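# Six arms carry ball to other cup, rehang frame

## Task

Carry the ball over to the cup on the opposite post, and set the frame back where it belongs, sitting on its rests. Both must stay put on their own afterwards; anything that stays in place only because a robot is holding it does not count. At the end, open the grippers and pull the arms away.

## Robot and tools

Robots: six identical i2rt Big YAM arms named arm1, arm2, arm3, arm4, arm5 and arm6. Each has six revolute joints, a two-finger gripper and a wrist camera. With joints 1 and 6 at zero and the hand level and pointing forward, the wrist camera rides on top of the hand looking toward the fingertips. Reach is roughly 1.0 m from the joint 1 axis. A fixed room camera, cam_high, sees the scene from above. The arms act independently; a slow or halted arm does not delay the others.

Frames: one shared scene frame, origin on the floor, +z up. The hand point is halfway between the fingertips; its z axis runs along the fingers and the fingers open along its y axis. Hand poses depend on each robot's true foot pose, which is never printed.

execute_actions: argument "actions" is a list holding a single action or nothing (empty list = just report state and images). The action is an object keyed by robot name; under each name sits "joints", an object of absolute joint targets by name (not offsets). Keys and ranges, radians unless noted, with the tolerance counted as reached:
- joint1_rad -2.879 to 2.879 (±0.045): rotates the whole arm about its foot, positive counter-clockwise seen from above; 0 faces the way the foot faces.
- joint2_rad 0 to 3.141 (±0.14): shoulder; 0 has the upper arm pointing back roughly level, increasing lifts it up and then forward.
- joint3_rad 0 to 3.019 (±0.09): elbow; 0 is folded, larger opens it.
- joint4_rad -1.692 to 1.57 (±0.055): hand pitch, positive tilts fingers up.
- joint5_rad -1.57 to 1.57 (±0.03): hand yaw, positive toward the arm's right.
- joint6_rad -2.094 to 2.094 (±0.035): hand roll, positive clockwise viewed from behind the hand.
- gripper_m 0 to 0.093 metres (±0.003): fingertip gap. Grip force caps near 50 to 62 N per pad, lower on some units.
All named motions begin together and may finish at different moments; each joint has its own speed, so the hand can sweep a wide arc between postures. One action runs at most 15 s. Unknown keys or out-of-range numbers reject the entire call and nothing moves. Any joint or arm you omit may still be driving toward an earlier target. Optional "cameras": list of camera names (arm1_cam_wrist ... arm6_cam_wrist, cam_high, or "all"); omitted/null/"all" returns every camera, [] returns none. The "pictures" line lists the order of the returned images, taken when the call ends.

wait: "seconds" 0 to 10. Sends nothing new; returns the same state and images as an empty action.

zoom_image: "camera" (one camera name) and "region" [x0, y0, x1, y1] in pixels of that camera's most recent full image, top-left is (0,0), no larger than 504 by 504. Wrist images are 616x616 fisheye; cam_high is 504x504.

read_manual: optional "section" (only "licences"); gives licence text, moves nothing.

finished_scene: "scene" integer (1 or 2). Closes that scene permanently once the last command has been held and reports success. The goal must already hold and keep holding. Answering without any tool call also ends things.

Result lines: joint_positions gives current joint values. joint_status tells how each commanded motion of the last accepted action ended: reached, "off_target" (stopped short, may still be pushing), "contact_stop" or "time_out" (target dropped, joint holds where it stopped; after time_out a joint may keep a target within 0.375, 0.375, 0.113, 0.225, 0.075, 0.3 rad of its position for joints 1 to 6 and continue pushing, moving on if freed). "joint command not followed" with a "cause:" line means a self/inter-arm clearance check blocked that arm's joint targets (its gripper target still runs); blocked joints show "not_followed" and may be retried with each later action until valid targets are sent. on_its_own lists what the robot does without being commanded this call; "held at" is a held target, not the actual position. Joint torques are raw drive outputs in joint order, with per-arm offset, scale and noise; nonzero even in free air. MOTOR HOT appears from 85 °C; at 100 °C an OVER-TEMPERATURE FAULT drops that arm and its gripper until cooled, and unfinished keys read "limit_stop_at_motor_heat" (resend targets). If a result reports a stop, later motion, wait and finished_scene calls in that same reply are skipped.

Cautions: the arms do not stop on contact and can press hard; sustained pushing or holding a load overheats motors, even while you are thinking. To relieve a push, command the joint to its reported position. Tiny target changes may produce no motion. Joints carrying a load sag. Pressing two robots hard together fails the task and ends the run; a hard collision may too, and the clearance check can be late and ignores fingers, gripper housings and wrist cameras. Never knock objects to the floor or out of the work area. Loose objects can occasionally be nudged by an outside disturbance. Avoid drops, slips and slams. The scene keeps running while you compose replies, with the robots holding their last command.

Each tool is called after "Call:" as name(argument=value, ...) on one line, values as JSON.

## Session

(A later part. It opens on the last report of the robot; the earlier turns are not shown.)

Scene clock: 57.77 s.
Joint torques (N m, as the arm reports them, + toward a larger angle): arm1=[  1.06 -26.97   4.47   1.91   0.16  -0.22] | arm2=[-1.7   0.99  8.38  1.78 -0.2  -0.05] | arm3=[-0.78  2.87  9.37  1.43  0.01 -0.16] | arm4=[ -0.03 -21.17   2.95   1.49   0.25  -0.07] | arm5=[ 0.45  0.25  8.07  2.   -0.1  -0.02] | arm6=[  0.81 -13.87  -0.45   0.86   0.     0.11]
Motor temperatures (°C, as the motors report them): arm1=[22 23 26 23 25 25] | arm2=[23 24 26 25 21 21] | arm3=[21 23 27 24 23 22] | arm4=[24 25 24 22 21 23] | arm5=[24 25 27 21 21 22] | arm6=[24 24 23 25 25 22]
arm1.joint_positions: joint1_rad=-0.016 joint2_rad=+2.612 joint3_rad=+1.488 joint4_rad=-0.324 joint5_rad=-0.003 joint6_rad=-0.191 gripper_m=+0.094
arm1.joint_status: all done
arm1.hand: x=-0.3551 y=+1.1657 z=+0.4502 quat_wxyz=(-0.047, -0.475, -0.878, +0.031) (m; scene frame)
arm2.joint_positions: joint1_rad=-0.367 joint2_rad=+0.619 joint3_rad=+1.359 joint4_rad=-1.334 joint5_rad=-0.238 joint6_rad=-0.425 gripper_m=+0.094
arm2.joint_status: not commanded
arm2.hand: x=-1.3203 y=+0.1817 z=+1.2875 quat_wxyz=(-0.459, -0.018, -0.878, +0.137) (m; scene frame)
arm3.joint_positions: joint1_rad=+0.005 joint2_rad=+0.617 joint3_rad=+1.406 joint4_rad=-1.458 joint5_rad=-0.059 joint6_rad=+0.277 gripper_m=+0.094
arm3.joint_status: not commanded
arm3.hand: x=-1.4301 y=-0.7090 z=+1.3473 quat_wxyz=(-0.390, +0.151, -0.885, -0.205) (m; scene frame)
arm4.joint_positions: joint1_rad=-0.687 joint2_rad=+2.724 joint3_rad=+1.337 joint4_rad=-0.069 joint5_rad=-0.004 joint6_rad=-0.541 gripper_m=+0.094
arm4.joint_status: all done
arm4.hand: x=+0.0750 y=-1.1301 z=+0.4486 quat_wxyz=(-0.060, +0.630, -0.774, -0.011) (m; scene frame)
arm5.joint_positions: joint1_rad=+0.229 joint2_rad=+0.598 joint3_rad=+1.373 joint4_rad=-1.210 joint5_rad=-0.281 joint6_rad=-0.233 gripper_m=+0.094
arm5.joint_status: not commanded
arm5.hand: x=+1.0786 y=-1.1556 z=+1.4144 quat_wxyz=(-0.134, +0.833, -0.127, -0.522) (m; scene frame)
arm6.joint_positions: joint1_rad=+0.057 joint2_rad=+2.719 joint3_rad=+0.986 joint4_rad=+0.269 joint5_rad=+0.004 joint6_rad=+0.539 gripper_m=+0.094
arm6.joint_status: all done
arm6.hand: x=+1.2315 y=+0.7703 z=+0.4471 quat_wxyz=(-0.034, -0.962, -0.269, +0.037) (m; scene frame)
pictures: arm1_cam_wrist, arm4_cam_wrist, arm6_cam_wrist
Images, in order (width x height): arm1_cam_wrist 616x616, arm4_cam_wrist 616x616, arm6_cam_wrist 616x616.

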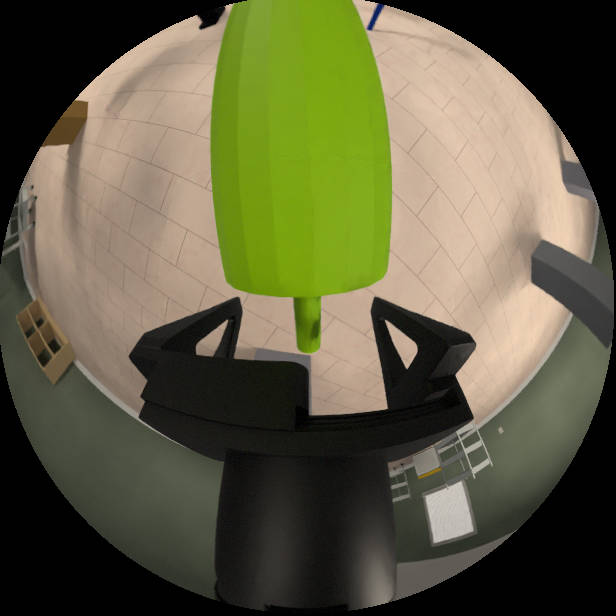

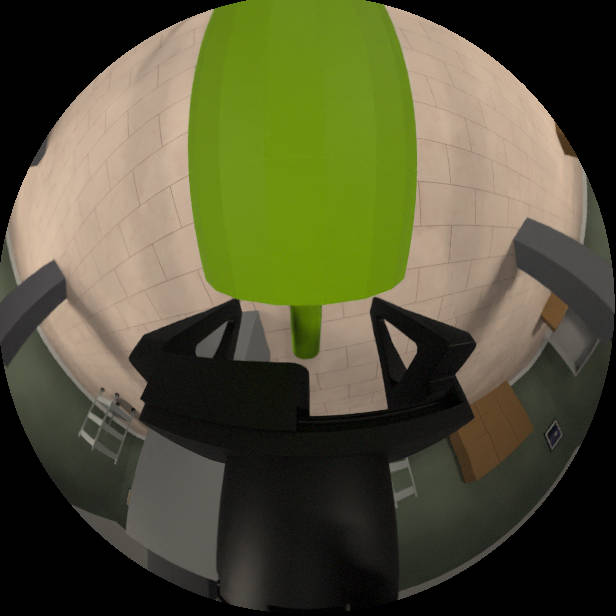

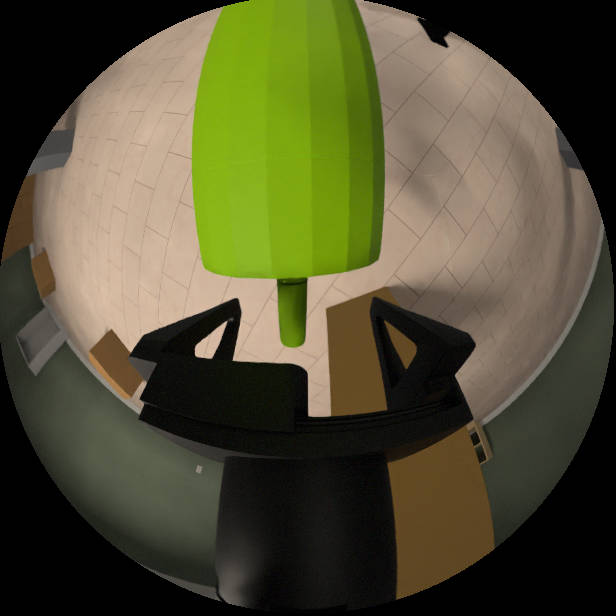

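Call:
execute_actions(actions=[{"arm6":{"joints":{"joint1_rad":0.09,"joint4_rad":0.3}}}], cameras=[])

Call:
execute_actions(actions=[{"arm1":{"joints":{"gripper_m":0}},"arm4":{"joints":{"gripper_m":0}},"arm6":{"joints":{"gripper_m":0}}}], cameras=["arm1_cam_wrist","arm4_cam_wrist","arm6_cam_wrist","cam_high"])

Scene clock: 60.77 s.
Joint torques (N m, as the arm reports them, + toward a larger angle): arm1=[  1.1  -26.78   4.33   1.79   0.14  -0.23] | arm2=[-2.    0.82  8.33  1.91 -0.2  -0.04] | arm3=[-0.69  2.93  9.36  1.42  0.01 -0.16] | arm4=[ -0.02 -21.12   2.91   1.51   0.24  -0.07] | arm5=[ 0.35  0.5   7.93  2.05 -0.15  0.  ] | arm6=[  0.83 -13.48  -0.42   1.07   0.04   0.08]
Motor temperatures (°C, as the motors report them): arm1=[22 23 26 23 25 25] | arm2=[23 24 26 25 21 21] | arm3=[21 23 27 24 23 22] | arm4=[24 25 24 22 21 23] | arm5=[24 25 28 21 21 22] | arm6=[24 24 23 25 25 22]
arm1.joint_positions: joint1_rad=-0.016 joint2_rad=+2.612 joint3_rad=+1.488 joint4_rad=-0.324 joint5_rad=-0.003 joint6_rad=-0.191 gripper_m=+0.094
arm1.joint_status: not commanded
arm1.hand: x=-0.3551 y=+1.1657 z=+0.4502 quat_wxyz=(-0.047, -0.475, -0.878, +0.031) (m; scene frame)
arm2.joint_positions: joint1_rad=-0.367 joint2_rad=+0.619 joint3_rad=+1.359 joint4_rad=-1.334 joint5_rad=-0.238 joint6_rad=-0.425 gripper_m=+0.094
arm2.joint_status: not commanded
arm2.hand: x=-1.3203 y=+0.1817 z=+1.2875 quat_wxyz=(-0.459, -0.018, -0.878, +0.137) (m; scene frame)
arm3.joint_positions: joint1_rad=+0.005 joint2_rad=+0.617 joint3_rad=+1.406 joint4_rad=-1.458 joint5_rad=-0.059 joint6_rad=+0.277 gripper_m=+0.094
arm3.joint_status: not commanded
arm3.hand: x=-1.4301 y=-0.7090 z=+1.3473 quat_wxyz=(-0.390, +0.151, -0.885, -0.205) (m; scene frame)
arm4.joint_positions: joint1_rad=-0.687 joint2_rad=+2.724 joint3_rad=+1.337 joint4_rad=-0.069 joint5_rad=-0.004 joint6_rad=-0.541 gripper_m=+0.094
arm4.joint_status: not commanded
arm4.hand: x=+0.0750 y=-1.1301 z=+0.4486 quat_wxyz=(-0.060, +0.630, -0.774, -0.011) (m; scene frame)
arm5.joint_positions: joint1_rad=+0.229 joint2_rad=+0.598 joint3_rad=+1.373 joint4_rad=-1.210 joint5_rad=-0.281 joint6_rad=-0.233 gripper_m=+0.094
arm5.joint_status: not commanded
arm5.hand: x=+1.0786 y=-1.1556 z=+1.4144 quat_wxyz=(-0.134, +0.833, -0.127, -0.522) (m; scene frame)
arm6.joint_positions: joint1_rad=+0.087 joint2_rad=+2.719 joint3_rad=+0.986 joint4_rad=+0.289 joint5_rad=+0.004 joint6_rad=+0.539 gripper_m=+0.094
arm6.joint_status: all done
arm6.hand: x=+1.2388 y=+0.7611 z=+0.4476 quat_wxyz=(-0.042, -0.957, -0.283, +0.043) (m; scene frame)
pictures: none
No camera images: the call's "cameras" was empty. Leave "cameras" out to get every camera's image.

Scene clock: 61.67 s.
Joint torques (N m, as the arm reports them, + toward a larger angle): arm1=[  1.31 -25.63   4.83   1.63   0.12  -0.23] | arm2=[-1.86  1.15  8.41  1.96 -0.22 -0.04] | arm3=[-0.74  2.94  9.36  1.43  0.01 -0.16] | arm4=[ -0.16 -20.97   3.03   1.46   0.25  -0.07] | arm5=[ 0.1  -0.14  8.2   2.04 -0.12 -0.06] | arm6=[  0.34 -13.17  -0.24   0.85  -0.08   0.02]
Motor temperatures (°C, as the motors report them): arm1=[22 23 26 23 25 25] | arm2=[23 24 26 25 21 21] | arm3=[21 23 27 24 23 22] | arm4=[24 25 24 22 21 23] | arm5=[24 25 28 21 21 22] | arm6=[24 24 23 25 25 22]
arm1.joint_positions: joint1_rad=-0.017 joint2_rad=+2.593 joint3_rad=+1.487 joint4_rad=-0.319 joint5_rad=-0.003 joint6_rad=-0.192 gripper_m=+0.000
arm1.joint_status: all done
arm1.hand: x=-0.3519 y=+1.1565 z=+0.4611 quat_wxyz=(-0.056, -0.474, -0.878, +0.038) (m; scene frame)
arm2.joint_positions: joint1_rad=-0.367 joint2_rad=+0.619 joint3_rad=+1.359 joint4_rad=-1.334 joint5_rad=-0.238 joint6_rad=-0.425 gripper_m=+0.094
arm2.joint_status: not commanded
arm2.hand: x=-1.3203 y=+0.1817 z=+1.2875 quat_wxyz=(-0.459, -0.018, -0.878, +0.137) (m; scene frame)
arm3.joint_positions: joint1_rad=+0.005 joint2_rad=+0.617 joint3_rad=+1.406 joint4_rad=-1.458 joint5_rad=-0.059 joint6_rad=+0.277 gripper_m=+0.094
arm3.joint_status: not commanded
arm3.hand: x=-1.4301 y=-0.7090 z=+1.3473 quat_wxyz=(-0.390, +0.151, -0.885, -0.205) (m; scene frame)
arm4.joint_positions: joint1_rad=-0.686 joint2_rad=+2.723 joint3_rad=+1.337 joint4_rad=-0.068 joint5_rad=-0.004 joint6_rad=-0.542 gripper_m=+0.019
arm4.joint_status: gripper_m off_target (ended at +0.019, target +0.000)
arm4.hand: x=+0.0750 y=-1.1294 z=+0.4490 quat_wxyz=(-0.061, +0.630, -0.774, -0.011) (m; scene frame)
arm5.joint_positions: joint1_rad=+0.229 joint2_rad=+0.598 joint3_rad=+1.373 joint4_rad=-1.210 joint5_rad=-0.281 joint6_rad=-0.233 gripper_m=+0.094
arm5.joint_status: not commanded
arm5.hand: x=+1.0786 y=-1.1556 z=+1.4144 quat_wxyz=(-0.134, +0.833, -0.127, -0.522) (m; scene frame)
arm6.joint_positions: joint1_rad=+0.086 joint2_rad=+2.717 joint3_rad=+0.984 joint4_rad=+0.290 joint5_rad=+0.007 joint6_rad=+0.545 gripper_m=+0.018
arm6.joint_status: gripper_m off_target (ended at +0.018, target +0.000)
arm6.hand: x=+1.2381 y=+0.7617 z=+0.4482 quat_wxyz=(-0.041, -0.958, -0.280, +0.044) (m; scene frame)
pictures: arm1_cam_wrist, arm4_cam_wrist, arm6_cam_wrist, cam_high
Images, in order (width x height): arm1_cam_wrist 616x616, arm4_cam_wrist 616x616, arm6_cam_wrist 616x616, cam_high 504x504.

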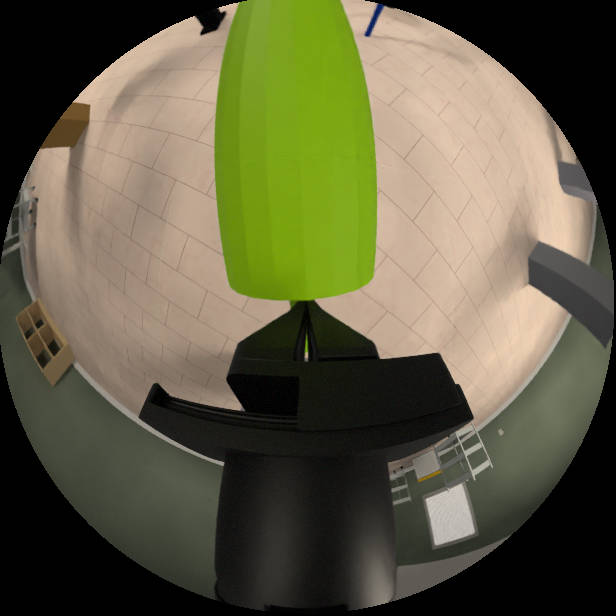

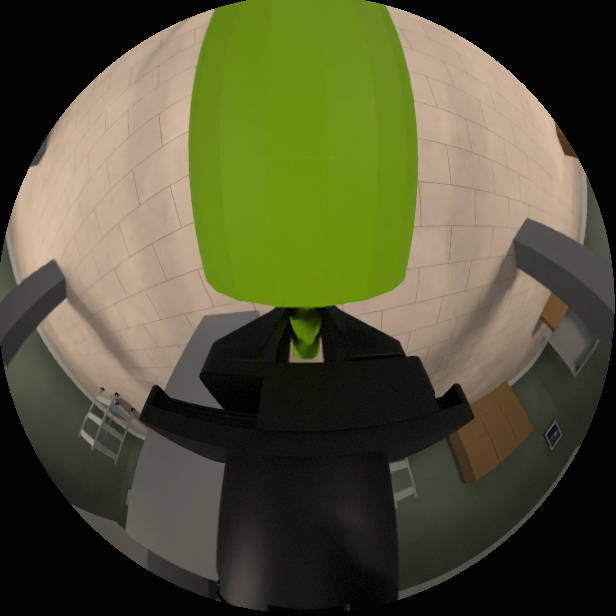

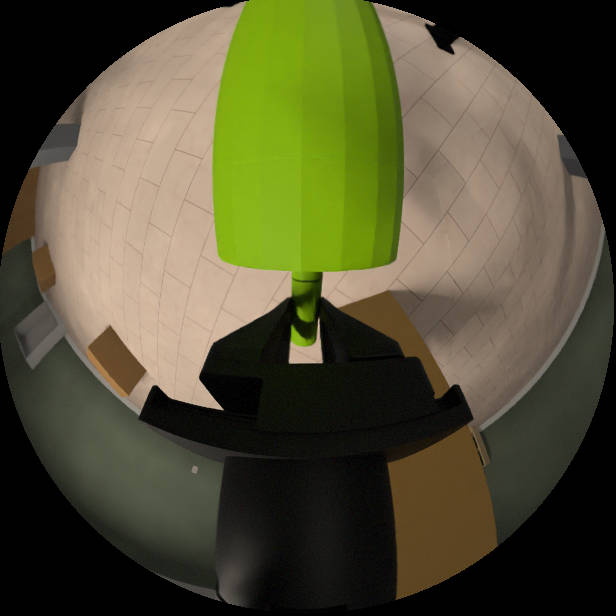

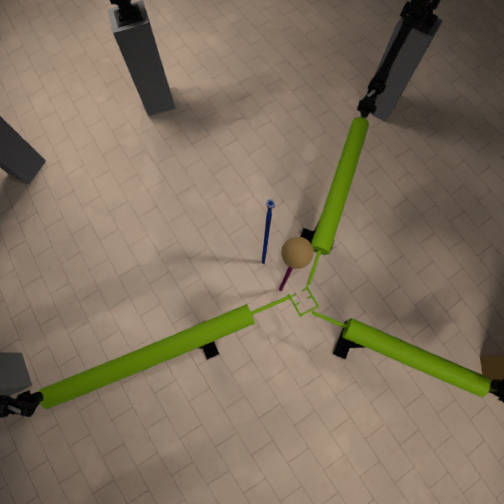

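Call:
execute_actions(actions=[{"arm1":{"joints":{"gripper_m":0.06}},"arm6":{"joints":{"gripper_m":0.06}}}], cameras=[])

Call:
execute_actions(actions=[{"arm1":{"joints":{"joint2_rad":2.635,"joint4_rad":-0.255}},"arm6":{"joints":{"joint2_rad":2.75,"joint4_rad":0.42}}}], cameras=[])

Call:
execute_actions(actions=[{"arm1":{"joints":{"gripper_m":0}},"arm6":{"joints":{"gripper_m":0}}}], cameras=["arm1_cam_wrist","arm6_cam_wrist"])

Scene clock: 65.77 s.
Joint torques (N m, as the arm reports them, + toward a larger angle): arm1=[  0.81 -24.26   4.88   1.72   0.13  -0.2 ] | arm2=[-1.84  1.4   8.42  1.87 -0.23 -0.06] | arm3=[-0.7   2.92  9.38  1.42  0.01 -0.16] | arm4=[ -0.16 -20.98   3.02   1.46   0.25  -0.08] | arm5=[ 0.61  0.39  8.02  1.99 -0.11 -0.02] | arm6=[ -0.02 -13.93  -0.4    0.88  -0.02   0.04]
Motor temperatures (°C, as the motors report them): arm1=[22 23 26 23 25 25] | arm2=[23 24 26 25 21 21] | arm3=[21 23 27 24 23 22] | arm4=[24 25 23 22 21 23] | arm5=[24 25 28 21 21 22] | arm6=[24 25 23 25 25 22]
arm1.joint_positions: joint1_rad=-0.017 joint2_rad=+2.593 joint3_rad=+1.487 joint4_rad=-0.319 joint5_rad=-0.003 joint6_rad=-0.192 gripper_m=+0.060
arm1.joint_status: all done
arm1.hand: x=-0.3520 y=+1.1566 z=+0.4609 quat_wxyz=(-0.056, -0.474, -0.878, +0.038) (m; scene frame)
arm2.joint_positions: joint1_rad=-0.367 joint2_rad=+0.619 joint3_rad=+1.359 joint4_rad=-1.334 joint5_rad=-0.238 joint6_rad=-0.425 gripper_m=+0.094
arm2.joint_status: not commanded
arm2.hand: x=-1.3203 y=+0.1817 z=+1.2875 quat_wxyz=(-0.459, -0.018, -0.878, +0.137) (m; scene frame)
arm3.joint_positions: joint1_rad=+0.005 joint2_rad=+0.617 joint3_rad=+1.406 joint4_rad=-1.458 joint5_rad=-0.059 joint6_rad=+0.277 gripper_m=+0.094
arm3.joint_status: not commanded
arm3.hand: x=-1.4301 y=-0.7090 z=+1.3473 quat_wxyz=(-0.390, +0.151, -0.885, -0.205) (m; scene frame)
arm4.joint_positions: joint1_rad=-0.686 joint2_rad=+2.723 joint3_rad=+1.337 joint4_rad=-0.068 joint5_rad=-0.004 joint6_rad=-0.542 gripper_m=+0.019
arm4.joint_status: not commanded
arm4.hand: x=+0.0750 y=-1.1294 z=+0.4490 quat_wxyz=(-0.061, +0.630, -0.774, -0.011) (m; scene frame)
arm5.joint_positions: joint1_rad=+0.229 joint2_rad=+0.598 joint3_rad=+1.373 joint4_rad=-1.210 joint5_rad=-0.281 joint6_rad=-0.233 gripper_m=+0.094
arm5.joint_status: not commanded
arm5.hand: x=+1.0786 y=-1.1556 z=+1.4144 quat_wxyz=(-0.134, +0.833, -0.127, -0.522) (m; scene frame)
arm6.joint_positions: joint1_rad=+0.086 joint2_rad=+2.717 joint3_rad=+0.985 joint4_rad=+0.290 joint5_rad=+0.004 joint6_rad=+0.545 gripper_m=+0.060
arm6.joint_status: all done
arm6.hand: x=+1.2384 y=+0.7612 z=+0.4482 quat_wxyz=(-0.043, -0.958, -0.280, +0.043) (m; scene frame)
pictures: none
No camera images: the call's "cameras" was empty. Leave "cameras" out to get every camera's image.

Scene clock: 66.67 s.
Joint torques (N m, as the arm reports them, + toward a larger angle): arm1=[  1.63 -25.29   4.22   1.8    0.11  -0.22] | arm2=[-1.79  1.28  8.3   1.82 -0.17 -0.03] | arm3=[-0.74  2.88  9.37  1.44  0.01 -0.16] | arm4=[ -0.15 -21.02   2.97   1.45   0.25  -0.07] | arm5=[ 0.5   0.54  8.12  1.88 -0.11  0.03] | arm6=[  0.58 -12.65  -0.5    1.03  -0.05   0.01]
Motor temperatures (°C, as the motors report them): arm1=[22 23 26 23 25 25] | arm2=[23 24 26 25 21 21] | arm3=[21 23 27 24 23 22] | arm4=[24 26 23 22 21 23] | arm5=[24 25 28 21 21 22] | arm6=[24 25 23 25 25 22]
arm1.joint_positions: joint1_rad=-0.017 joint2_rad=+2.645 joint3_rad=+1.487 joint4_rad=-0.274 joint5_rad=-0.003 joint6_rad=-0.192 gripper_m=+0.060
arm1.joint_status: all done
arm1.hand: x=-0.3567 y=+1.1687 z=+0.4338 quat_wxyz=(-0.054, -0.474, -0.878, +0.036) (m; scene frame)
arm2.joint_positions: joint1_rad=-0.367 joint2_rad=+0.619 joint3_rad=+1.359 joint4_rad=-1.334 joint5_rad=-0.238 joint6_rad=-0.425 gripper_m=+0.094
arm2.joint_status: not commanded
arm2.hand: x=-1.3203 y=+0.1817 z=+1.2875 quat_wxyz=(-0.459, -0.018, -0.878, +0.137) (m; scene frame)
arm3.joint_positions: joint1_rad=+0.005 joint2_rad=+0.617 joint3_rad=+1.406 joint4_rad=-1.458 joint5_rad=-0.059 joint6_rad=+0.277 gripper_m=+0.094
arm3.joint_status: not commanded
arm3.hand: x=-1.4301 y=-0.7090 z=+1.3473 quat_wxyz=(-0.390, +0.151, -0.885, -0.205) (m; scene frame)
arm4.joint_positions: joint1_rad=-0.686 joint2_rad=+2.723 joint3_rad=+1.337 joint4_rad=-0.068 joint5_rad=-0.004 joint6_rad=-0.542 gripper_m=+0.019
arm4.joint_status: not commanded
arm4.hand: x=+0.0750 y=-1.1294 z=+0.4490 quat_wxyz=(-0.061, +0.630, -0.774, -0.011) (m; scene frame)
arm5.joint_positions: joint1_rad=+0.229 joint2_rad=+0.598 joint3_rad=+1.373 joint4_rad=-1.210 joint5_rad=-0.281 joint6_rad=-0.233 gripper_m=+0.094
arm5.joint_status: not commanded
arm5.hand: x=+1.0786 y=-1.1556 z=+1.4144 quat_wxyz=(-0.134, +0.833, -0.127, -0.522) (m; scene frame)
arm6.joint_positions: joint1_rad=+0.086 joint2_rad=+2.742 joint3_rad=+0.985 joint4_rad=+0.408 joint5_rad=+0.004 joint6_rad=+0.545 gripper_m=+0.060
arm6.joint_status: all done
arm6.hand: x=+1.2317 y=+0.7475 z=+0.4443 quat_wxyz=(-0.077, -0.955, -0.278, +0.074) (m; scene frame)
pictures: none
No camera images: the call's "cameras" was empty. Leave "cameras" out to get every camera's image.

Scene clock: 67.30 s.
Joint torques (N m, as the arm reports them, + toward a larger angle): arm1=[  1.53 -25.63   4.32   1.79   0.4   -0.13] | arm2=[-1.89  1.02  8.35  1.9  -0.23 -0.04] | arm3=[-0.75  2.93  9.37  1.43  0.01 -0.15] | arm4=[ -0.13 -21.05   3.08   1.45   0.19  -0.08] | arm5=[ 0.34 -0.37  7.96  1.99 -0.08 -0.01] | arm6=[  0.57 -12.89  -0.48   1.16  -0.45  -0.09]
Motor temperatures (°C, as the motors report them): arm1=[22 23 26 23 25 25] | arm2=[23 24 26 25 21 21] | arm3=[21 23 27 24 23 22] | arm4=[24 26 23 22 21 23] | arm5=[24 25 28 21 21 22] | arm6=[24 25 23 25 25 22]
arm1.joint_positions: joint1_rad=-0.015 joint2_rad=+2.645 joint3_rad=+1.487 joint4_rad=-0.273 joint5_rad=-0.010 joint6_rad=-0.203 gripper_m=+0.019
arm1.joint_status: gripper_m off_target (ended at +0.019, target +0.000)
arm1.hand: x=-0.3544 y=+1.1693 z=+0.4338 quat_wxyz=(-0.056, -0.469, -0.881, +0.034) (m; scene frame)
arm2.joint_positions: joint1_rad=-0.367 joint2_rad=+0.619 joint3_rad=+1.359 joint4_rad=-1.334 joint5_rad=-0.238 joint6_rad=-0.425 gripper_m=+0.094
arm2.joint_status: not commanded
arm2.hand: x=-1.3203 y=+0.1817 z=+1.2875 quat_wxyz=(-0.459, -0.018, -0.878, +0.137) (m; scene frame)
arm3.joint_positions: joint1_rad=+0.005 joint2_rad=+0.617 joint3_rad=+1.406 joint4_rad=-1.458 joint5_rad=-0.059 joint6_rad=+0.277 gripper_m=+0.094
arm3.joint_status: not commanded
arm3.hand: x=-1.4301 y=-0.7090 z=+1.3473 quat_wxyz=(-0.390, +0.151, -0.885, -0.205) (m; scene frame)
arm4.joint_positions: joint1_rad=-0.685 joint2_rad=+2.723 joint3_rad=+1.335 joint4_rad=-0.068 joint5_rad=-0.003 joint6_rad=-0.542 gripper_m=+0.019
arm4.joint_status: not commanded
arm4.hand: x=+0.0741 y=-1.1301 z=+0.4488 quat_wxyz=(-0.061, +0.631, -0.774, -0.010) (m; scene frame)
arm5.joint_positions: joint1_rad=+0.229 joint2_rad=+0.598 joint3_rad=+1.373 joint4_rad=-1.210 joint5_rad=-0.281 joint6_rad=-0.233 gripper_m=+0.094
arm5.joint_status: not commanded
arm5.hand: x=+1.0786 y=-1.1556 z=+1.4144 quat_wxyz=(-0.134, +0.833, -0.127, -0.522) (m; scene frame)
arm6.joint_positions: joint1_rad=+0.081 joint2_rad=+2.747 joint3_rad=+0.983 joint4_rad=+0.408 joint5_rad=+0.016 joint6_rad=+0.554 gripper_m=+0.019
arm6.joint_status: gripper_m off_target (ended at +0.019, target +0.000)
arm6.hand: x=+1.2299 y=+0.7522 z=+0.4427 quat_wxyz=(-0.071, -0.957, -0.272, +0.076) (m; scene frame)
pictures: arm1_cam_wrist, arm6_cam_wrist
Images, in order (width x height): arm1_cam_wrist 616x616, arm6_cam_wrist 616x616.

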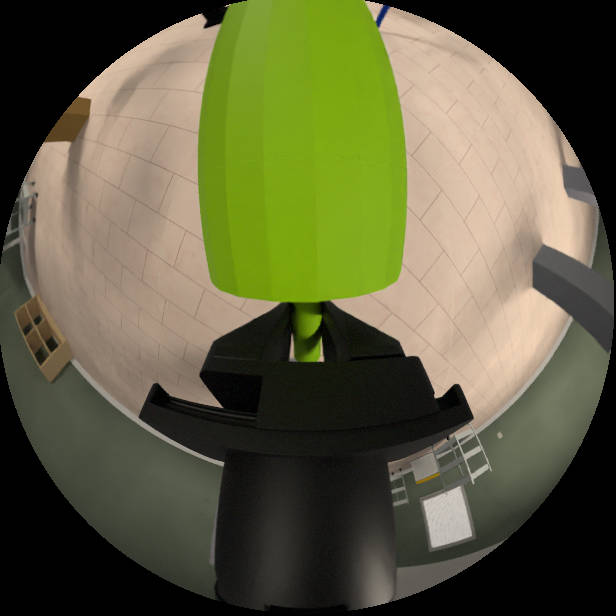

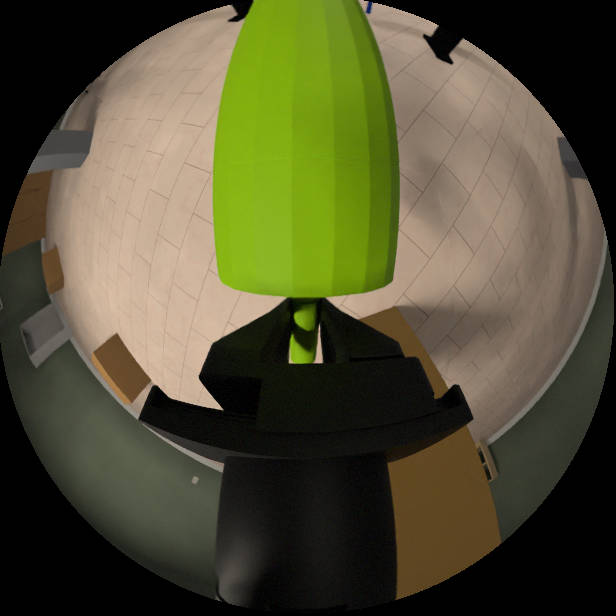

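Call:
execute_actions(actions=[{"arm1":{"joints":{"joint2_rad":2.51,"joint3_rad":1.435,"joint4_rad":-0.335}},"arm4":{"joints":{"joint2_rad":2.578,"joint3_rad":1.262,"joint4_rad":-0.12}},"arm6":{"joints":{"joint2_rad":2.583,"joint3_rad":0.89,"joint4_rad":0.352}}}], cameras=[])

Call:
execute_actions(actions=[{"arm1":{"joints":{"joint2_rad":2.392,"joint3_rad":1.377,"joint4_rad":-0.395}},"arm4":{"joints":{"joint2_rad":2.448,"joint3_rad":1.185,"joint4_rad":-0.175}},"arm6":{"joints":{"joint2_rad":2.432,"joint3_rad":0.8,"joint4_rad":0.288}}}])

Scene clock: 83.87 s.
Joint torques (N m, as the arm reports them, + toward a larger angle): arm1=[  1.29 -27.34   4.44   0.18   0.4   -0.04] | arm2=[-1.24  1.    8.34  2.   -0.19 -0.06] | arm3=[-0.73  2.91  9.38  1.44  0.01 -0.16] | arm4=[ -0.43 -22.34   3.05   0.35   0.02  -0.11] | arm5=[ 0.03  0.03  7.96  1.97 -0.1  -0.05] | arm6=[  0.82 -14.85  -0.81   0.79  -0.24  -0.09]
Motor temperatures (°C, as the motors report them): arm1=[22 24 26 23 25 25] | arm2=[23 24 27 25 21 21] | arm3=[21 23 28 24 23 22] | arm4=[24 26 23 22 21 23] | arm5=[24 25 28 21 21 22] | arm6=[24 25 23 25 25 22]
arm1.joint_positions: joint1_rad=-0.015 joint2_rad=+2.545 joint3_rad=+1.430 joint4_rad=-0.320 joint5_rad=-0.010 joint6_rad=-0.203 gripper_m=+0.019
arm1.joint_status: all done
arm1.hand: x=-0.3548 y=+1.1691 z=+0.4763 quat_wxyz=(-0.054, -0.468, -0.881, +0.033) (m; scene frame)
arm2.joint_positions: joint1_rad=-0.367 joint2_rad=+0.619 joint3_rad=+1.359 joint4_rad=-1.334 joint5_rad=-0.238 joint6_rad=-0.425 gripper_m=+0.094
arm2.joint_status: not commanded
arm2.hand: x=-1.3203 y=+0.1817 z=+1.2875 quat_wxyz=(-0.459, -0.018, -0.878, +0.137) (m; scene frame)
arm3.joint_positions: joint1_rad=+0.005 joint2_rad=+0.617 joint3_rad=+1.406 joint4_rad=-1.458 joint5_rad=-0.059 joint6_rad=+0.277 gripper_m=+0.094
arm3.joint_status: not commanded
arm3.hand: x=-1.4301 y=-0.7090 z=+1.3473 quat_wxyz=(-0.390, +0.151, -0.885, -0.205) (m; scene frame)
arm4.joint_positions: joint1_rad=-0.682 joint2_rad=+2.608 joint3_rad=+1.256 joint4_rad=-0.111 joint5_rad=+0.001 joint6_rad=-0.536 gripper_m=+0.019
arm4.joint_status: all done
arm4.hand: x=+0.0722 y=-1.1305 z=+0.4937 quat_wxyz=(-0.057, +0.630, -0.774, -0.008) (m; scene frame)
arm5.joint_positions: joint1_rad=+0.229 joint2_rad=+0.598 joint3_rad=+1.373 joint4_rad=-1.210 joint5_rad=-0.281 joint6_rad=-0.233 gripper_m=+0.094
arm5.joint_status: not commanded
arm5.hand: x=+1.0786 y=-1.1556 z=+1.4144 quat_wxyz=(-0.134, +0.833, -0.127, -0.522) (m; scene frame)
arm6.joint_positions: joint1_rad=+0.077 joint2_rad=+2.605 joint3_rad=+0.890 joint4_rad=+0.349 joint5_rad=+0.011 joint6_rad=+0.554 gripper_m=+0.019
arm6.joint_status: all done
arm6.hand: x=+1.2287 y=+0.7516 z=+0.4914 quat_wxyz=(-0.069, -0.958, -0.270, +0.072) (m; scene frame)
pictures: none
No camera images: the call's "cameras" was empty. Leave "cameras" out to get every camera's image.

Scene clock: 84.80 s.
Joint torques (N m, as the arm reports them, + toward a larger angle): arm1=[  1.59 -26.53   4.7    0.39   0.44  -0.09] | arm2=[-1.7   1.09  8.41  1.99 -0.15 -0.07] | arm3=[-0.76  2.94  9.37  1.43  0.01 -0.16] | arm4=[ -0.4  -21.89   3.58   0.32   0.06  -0.12] | arm5=[ 0.45  0.82  8.    2.02 -0.1  -0.03] | arm6=[  0.76 -13.75  -0.04   0.7   -0.39  -0.07]
Motor temperatures (°C, as the motors report them): arm1=[22 24 26 23 25 25] | arm2=[23 24 27 25 21 21] | arm3=[21 23 28 24 23 22] | arm4=[24 26 23 22 21 23] | arm5=[24 25 28 21 21 22] | arm6=[24 25 23 25 25 22]
arm1.joint_positions: joint1_rad=-0.015 joint2_rad=+2.422 joint3_rad=+1.370 joint4_rad=-0.382 joint5_rad=-0.011 joint6_rad=-0.203 gripper_m=+0.019
arm1.joint_status: all done
arm1.hand: x=-0.3550 y=+1.1687 z=+0.5295 quat_wxyz=(-0.055, -0.468, -0.881, +0.033) (m; scene frame)
arm2.joint_positions: joint1_rad=-0.367 joint2_rad=+0.619 joint3_rad=+1.359 joint4_rad=-1.334 joint5_rad=-0.238 joint6_rad=-0.425 gripper_m=+0.094
arm2.joint_status: not commanded
arm2.hand: x=-1.3203 y=+0.1817 z=+1.2875 quat_wxyz=(-0.459, -0.018, -0.878, +0.137) (m; scene frame)
arm3.joint_positions: joint1_rad=+0.005 joint2_rad=+0.617 joint3_rad=+1.406 joint4_rad=-1.458 joint5_rad=-0.059 joint6_rad=+0.277 gripper_m=+0.094
arm3.joint_status: not commanded
arm3.hand: x=-1.4301 y=-0.7090 z=+1.3473 quat_wxyz=(-0.390, +0.151, -0.885, -0.205) (m; scene frame)
arm4.joint_positions: joint1_rad=-0.682 joint2_rad=+2.475 joint3_rad=+1.178 joint4_rad=-0.166 joint5_rad=+0.001 joint6_rad=-0.535 gripper_m=+0.019
arm4.joint_status: all done
arm4.hand: x=+0.0713 y=-1.1311 z=+0.5452 quat_wxyz=(-0.057, +0.630, -0.775, -0.008) (m; scene frame)
arm5.joint_positions: joint1_rad=+0.229 joint2_rad=+0.598 joint3_rad=+1.373 joint4_rad=-1.210 joint5_rad=-0.281 joint6_rad=-0.233 gripper_m=+0.094
arm5.joint_status: not commanded
arm5.hand: x=+1.0786 y=-1.1556 z=+1.4144 quat_wxyz=(-0.134, +0.833, -0.127, -0.522) (m; scene frame)
arm6.joint_positions: joint1_rad=+0.077 joint2_rad=+2.451 joint3_rad=+0.801 joint4_rad=+0.287 joint5_rad=+0.012 joint6_rad=+0.554 gripper_m=+0.019
arm6.joint_status: all done
arm6.hand: x=+1.2282 y=+0.7513 z=+0.5425 quat_wxyz=(-0.069, -0.958, -0.270, +0.073) (m; scene frame)
pictures: arm1_cam_wrist, arm2_cam_wrist, arm3_cam_wrist, arm4_cam_wrist, arm5_cam_wrist, arm6_cam_wrist, cam_high
Images, in order (width x height): arm1_cam_wrist 616x616, arm2_cam_wrist 616x616, arm3_cam_wrist 616x616, arm4_cam_wrist 616x616, arm5_cam_wrist 616x616, arm6_cam_wrist 616x616, cam_high 504x504.

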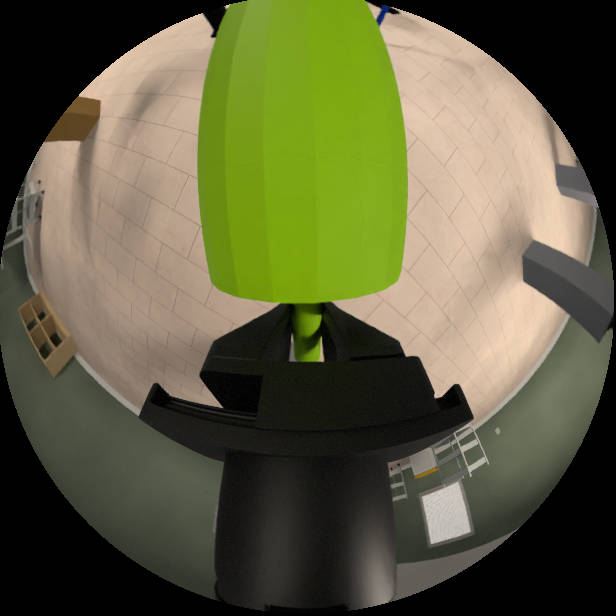

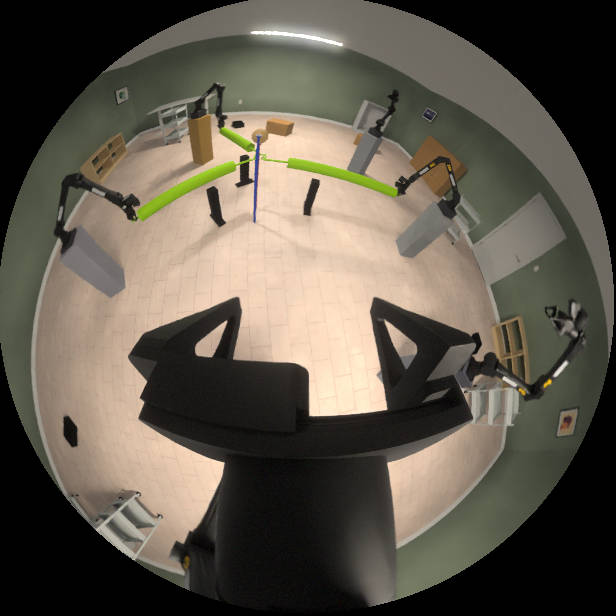

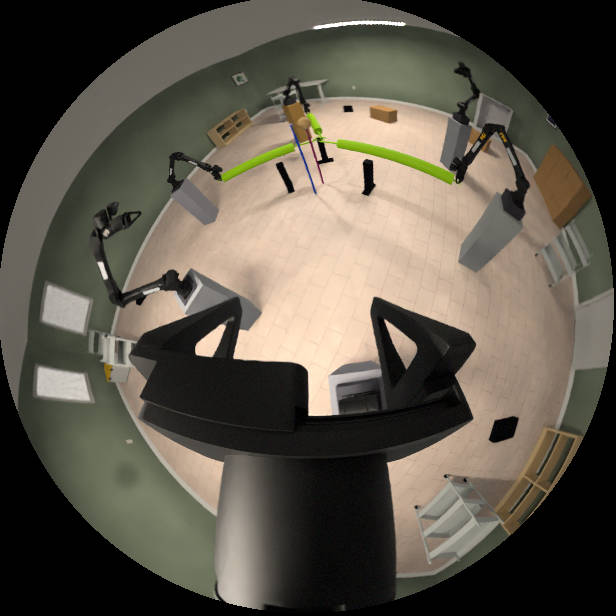

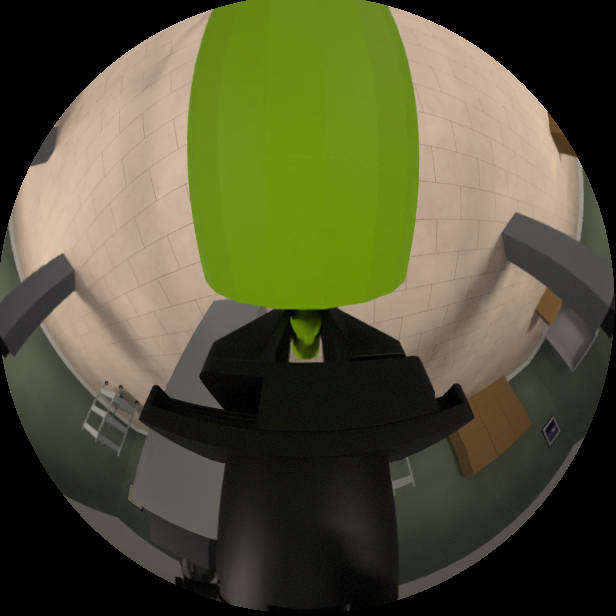

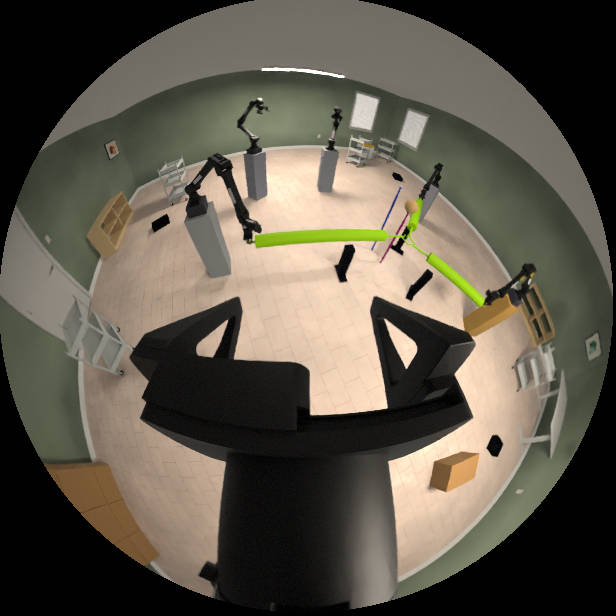

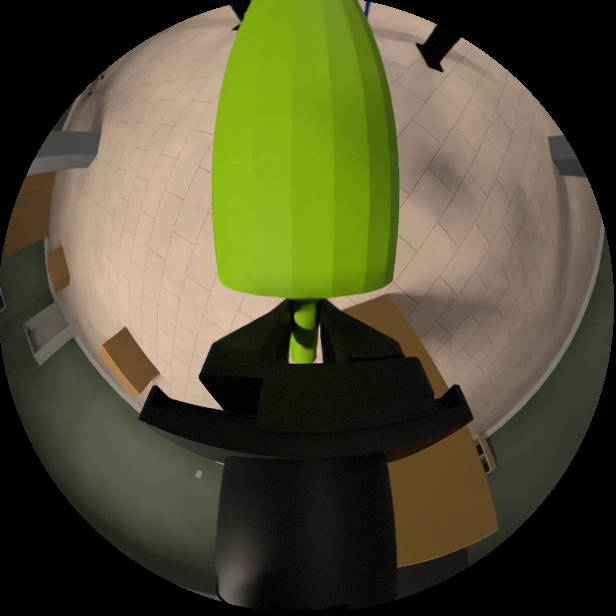

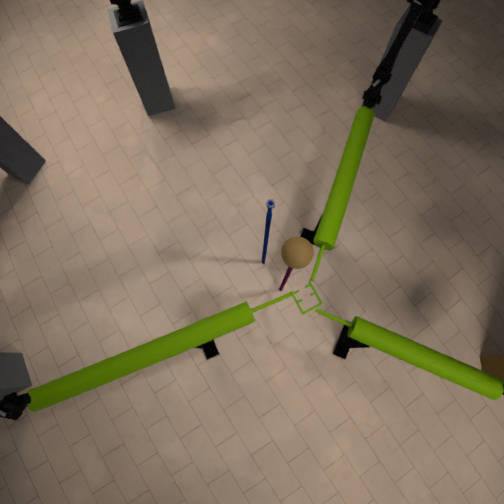

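Call:
execute_actions(actions=[{"arm1":{"joints":{"joint1_rad":-0.155,"joint2_rad":2.355,"joint3_rad":1.287,"joint4_rad":-0.32,"joint6_rad":-0.345}},"arm4":{"joints":{"joint1_rad":-0.548,"joint2_rad":2.412,"joint3_rad":1.033,"joint4_rad":-0.035,"joint6_rad":-0.4}},"arm6":{"joints":{"joint1_rad":-0.095,"joint2_rad":2.428,"joint3_rad":0.908,"joint4_rad":0.18,"joint6_rad":0.375}},"arm2":{"joints":{"joint1_rad":0.2,"joint2_rad":1.6,"joint3_rad":2.0,"joint4_rad":-0.4,"joint5_rad":0,"joint6_rad":0}},"arm3":{"joints":{"joint1_rad":0,"joint2_rad":1.6,"joint3_rad":2.0,"joint4_rad":-0.4,"joint5_rad":0,"joint6_rad":0}},"arm5":{"joints":{"joint1_rad":0,"joint2_rad":1.6,"joint3_rad":2.0,"joint4_rad":-0.4,"joint5_rad":0,"joint6_rad":0}}}], cameras=["arm2_cam_wrist","arm3_cam_wrist","arm5_cam_wrist","cam_high"])

Scene clock: 95.83 s.
Joint torques (N m, as the arm reports them, + toward a larger angle): arm1=[  3.36 -26.58   4.18   1.32   0.54  -0.02] | arm2=[ -2.78 -16.04  11.47   2.52   0.07   0.06] | arm3=[ -1.23 -15.    12.95   2.43   0.22  -0.24] | arm4=[ -1.3  -20.36   2.56   1.25   0.11  -0.09] | arm5=[ -0.07 -15.83  11.19   2.85   0.1    0.05] | arm6=[  1.17 -14.76   0.84   0.59   0.06  -0.12]
Motor temperatures (°C, as the motors report them): arm1=[22 24 26 23 25 25] | arm2=[23 24 27 25 21 21] | arm3=[21 23 28 24 23 22] | arm4=[24 27 23 22 21 23] | arm5=[24 25 29 21 21 22] | arm6=[24 25 23 25 25 22]
arm1.joint_positions: joint1_rad=-0.159 joint2_rad=+2.395 joint3_rad=+1.281 joint4_rad=-0.328 joint5_rad=-0.014 joint6_rad=-0.353 gripper_m=+0.019
arm1.joint_status: all done
arm1.hand: x=-0.4396 y=+1.1701 z=+0.5266 quat_wxyz=(-0.047, -0.466, -0.883, +0.037) (m; scene frame)
arm2.joint_positions: joint1_rad=+0.203 joint2_rad=+1.587 joint3_rad=+1.956 joint4_rad=-0.419 joint5_rad=-0.004 joint6_rad=-0.011 gripper_m=+0.094
arm2.joint_status: all done
arm2.hand: x=-0.8396 y=+0.2630 z=+1.3937 quat_wxyz=(-0.690, -0.003, -0.724, +0.012) (m; scene frame)
arm3.joint_positions: joint1_rad=+0.005 joint2_rad=+1.597 joint3_rad=+1.961 joint4_rad=-0.425 joint5_rad=-0.004 joint6_rad=+0.011 gripper_m=+0.094
arm3.joint_status: all done
arm3.hand: x=-1.0184 y=-0.4485 z=+1.4564 quat_wxyz=(-0.659, +0.207, -0.695, -0.201) (m; scene frame)
arm4.joint_positions: joint1_rad=-0.537 joint2_rad=+2.442 joint3_rad=+1.027 joint4_rad=-0.048 joint5_rad=-0.001 joint6_rad=-0.390 gripper_m=+0.019
arm4.joint_status: all done
arm4.hand: x=-0.0129 y=-1.1286 z=+0.5462 quat_wxyz=(-0.055, +0.630, -0.775, -0.016) (m; scene frame)
arm5.joint_positions: joint1_rad=+0.004 joint2_rad=+1.604 joint3_rad=+1.957 joint4_rad=-0.427 joint5_rad=-0.002 joint6_rad=-0.008 gripper_m=+0.094
arm5.joint_status: all done
arm5.hand: x=+0.8703 y=-0.7047 z=+1.4614 quat_wxyz=(-0.308, +0.661, -0.329, -0.600) (m; scene frame)
arm6.joint_positions: joint1_rad=-0.107 joint2_rad=+2.451 joint3_rad=+0.911 joint4_rad=+0.180 joint5_rad=+0.002 joint6_rad=+0.387 gripper_m=+0.019
arm6.joint_status: all done
arm6.hand: x=+1.1450 y=+0.7532 z=+0.5415 quat_wxyz=(-0.060, -0.960, -0.262, +0.083) (m; scene frame)
pictures: arm2_cam_wrist, arm3_cam_wrist, arm5_cam_wrist, cam_high
Images, in order (width x height): arm2_cam_wrist 616x616, arm3_cam_wrist 616x616, arm5_cam_wrist 616x616, cam_high 504x504.

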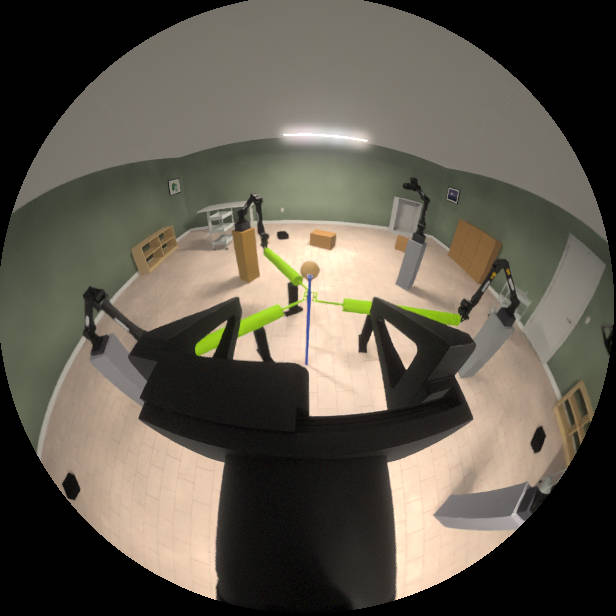

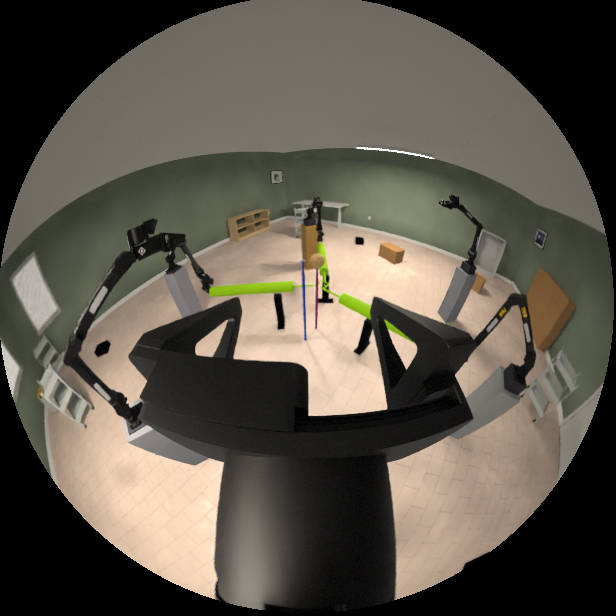

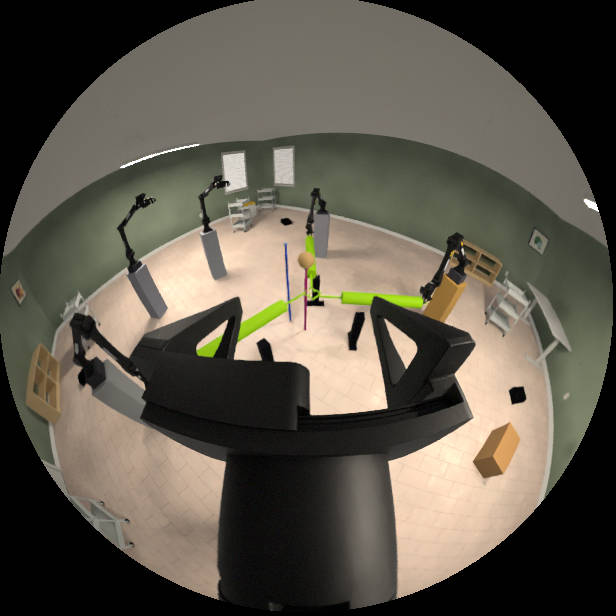

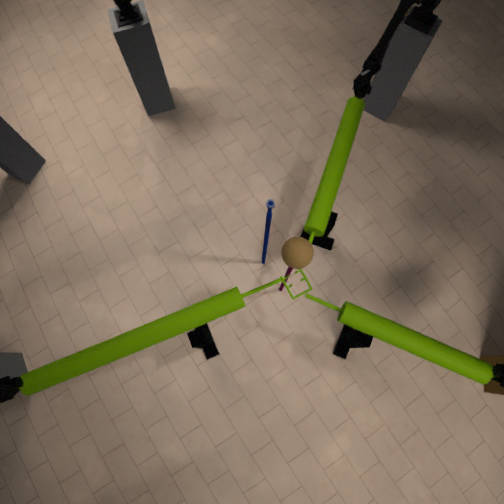

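Call:
zoom_image(camera="arm2_cam_wrist", region=[260, 240, 360, 340])

Call:
zoom_image(camera="arm5_cam_wrist", region=[260, 240, 360, 340])

Call:
zoom_image(camera="arm3_cam_wrist", region=[260, 240, 360, 340])

Region (260, 240, 360, 340) of arm2_cam_wrist's 616x616 image, scaled by 5.040, with more detail than that image has.

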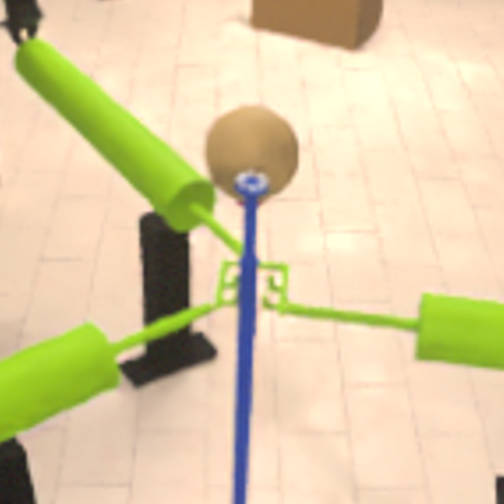

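Region (260, 240, 360, 340) of arm5_cam_wrist's 616x616 image, scaled by 5.040, with more detail than that image has.

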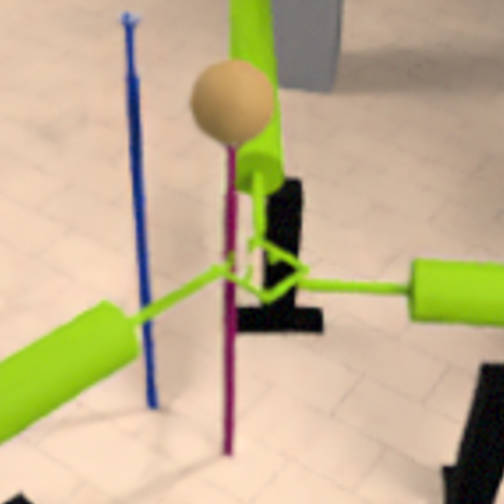

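Region (260, 240, 360, 340) of arm3_cam_wrist's 616x616 image, scaled by 5.040, with more detail than that image has.

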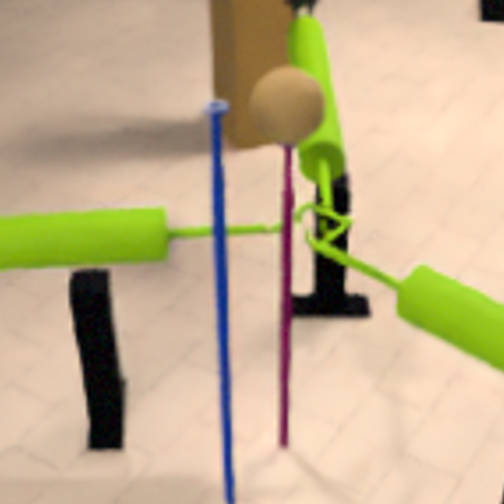

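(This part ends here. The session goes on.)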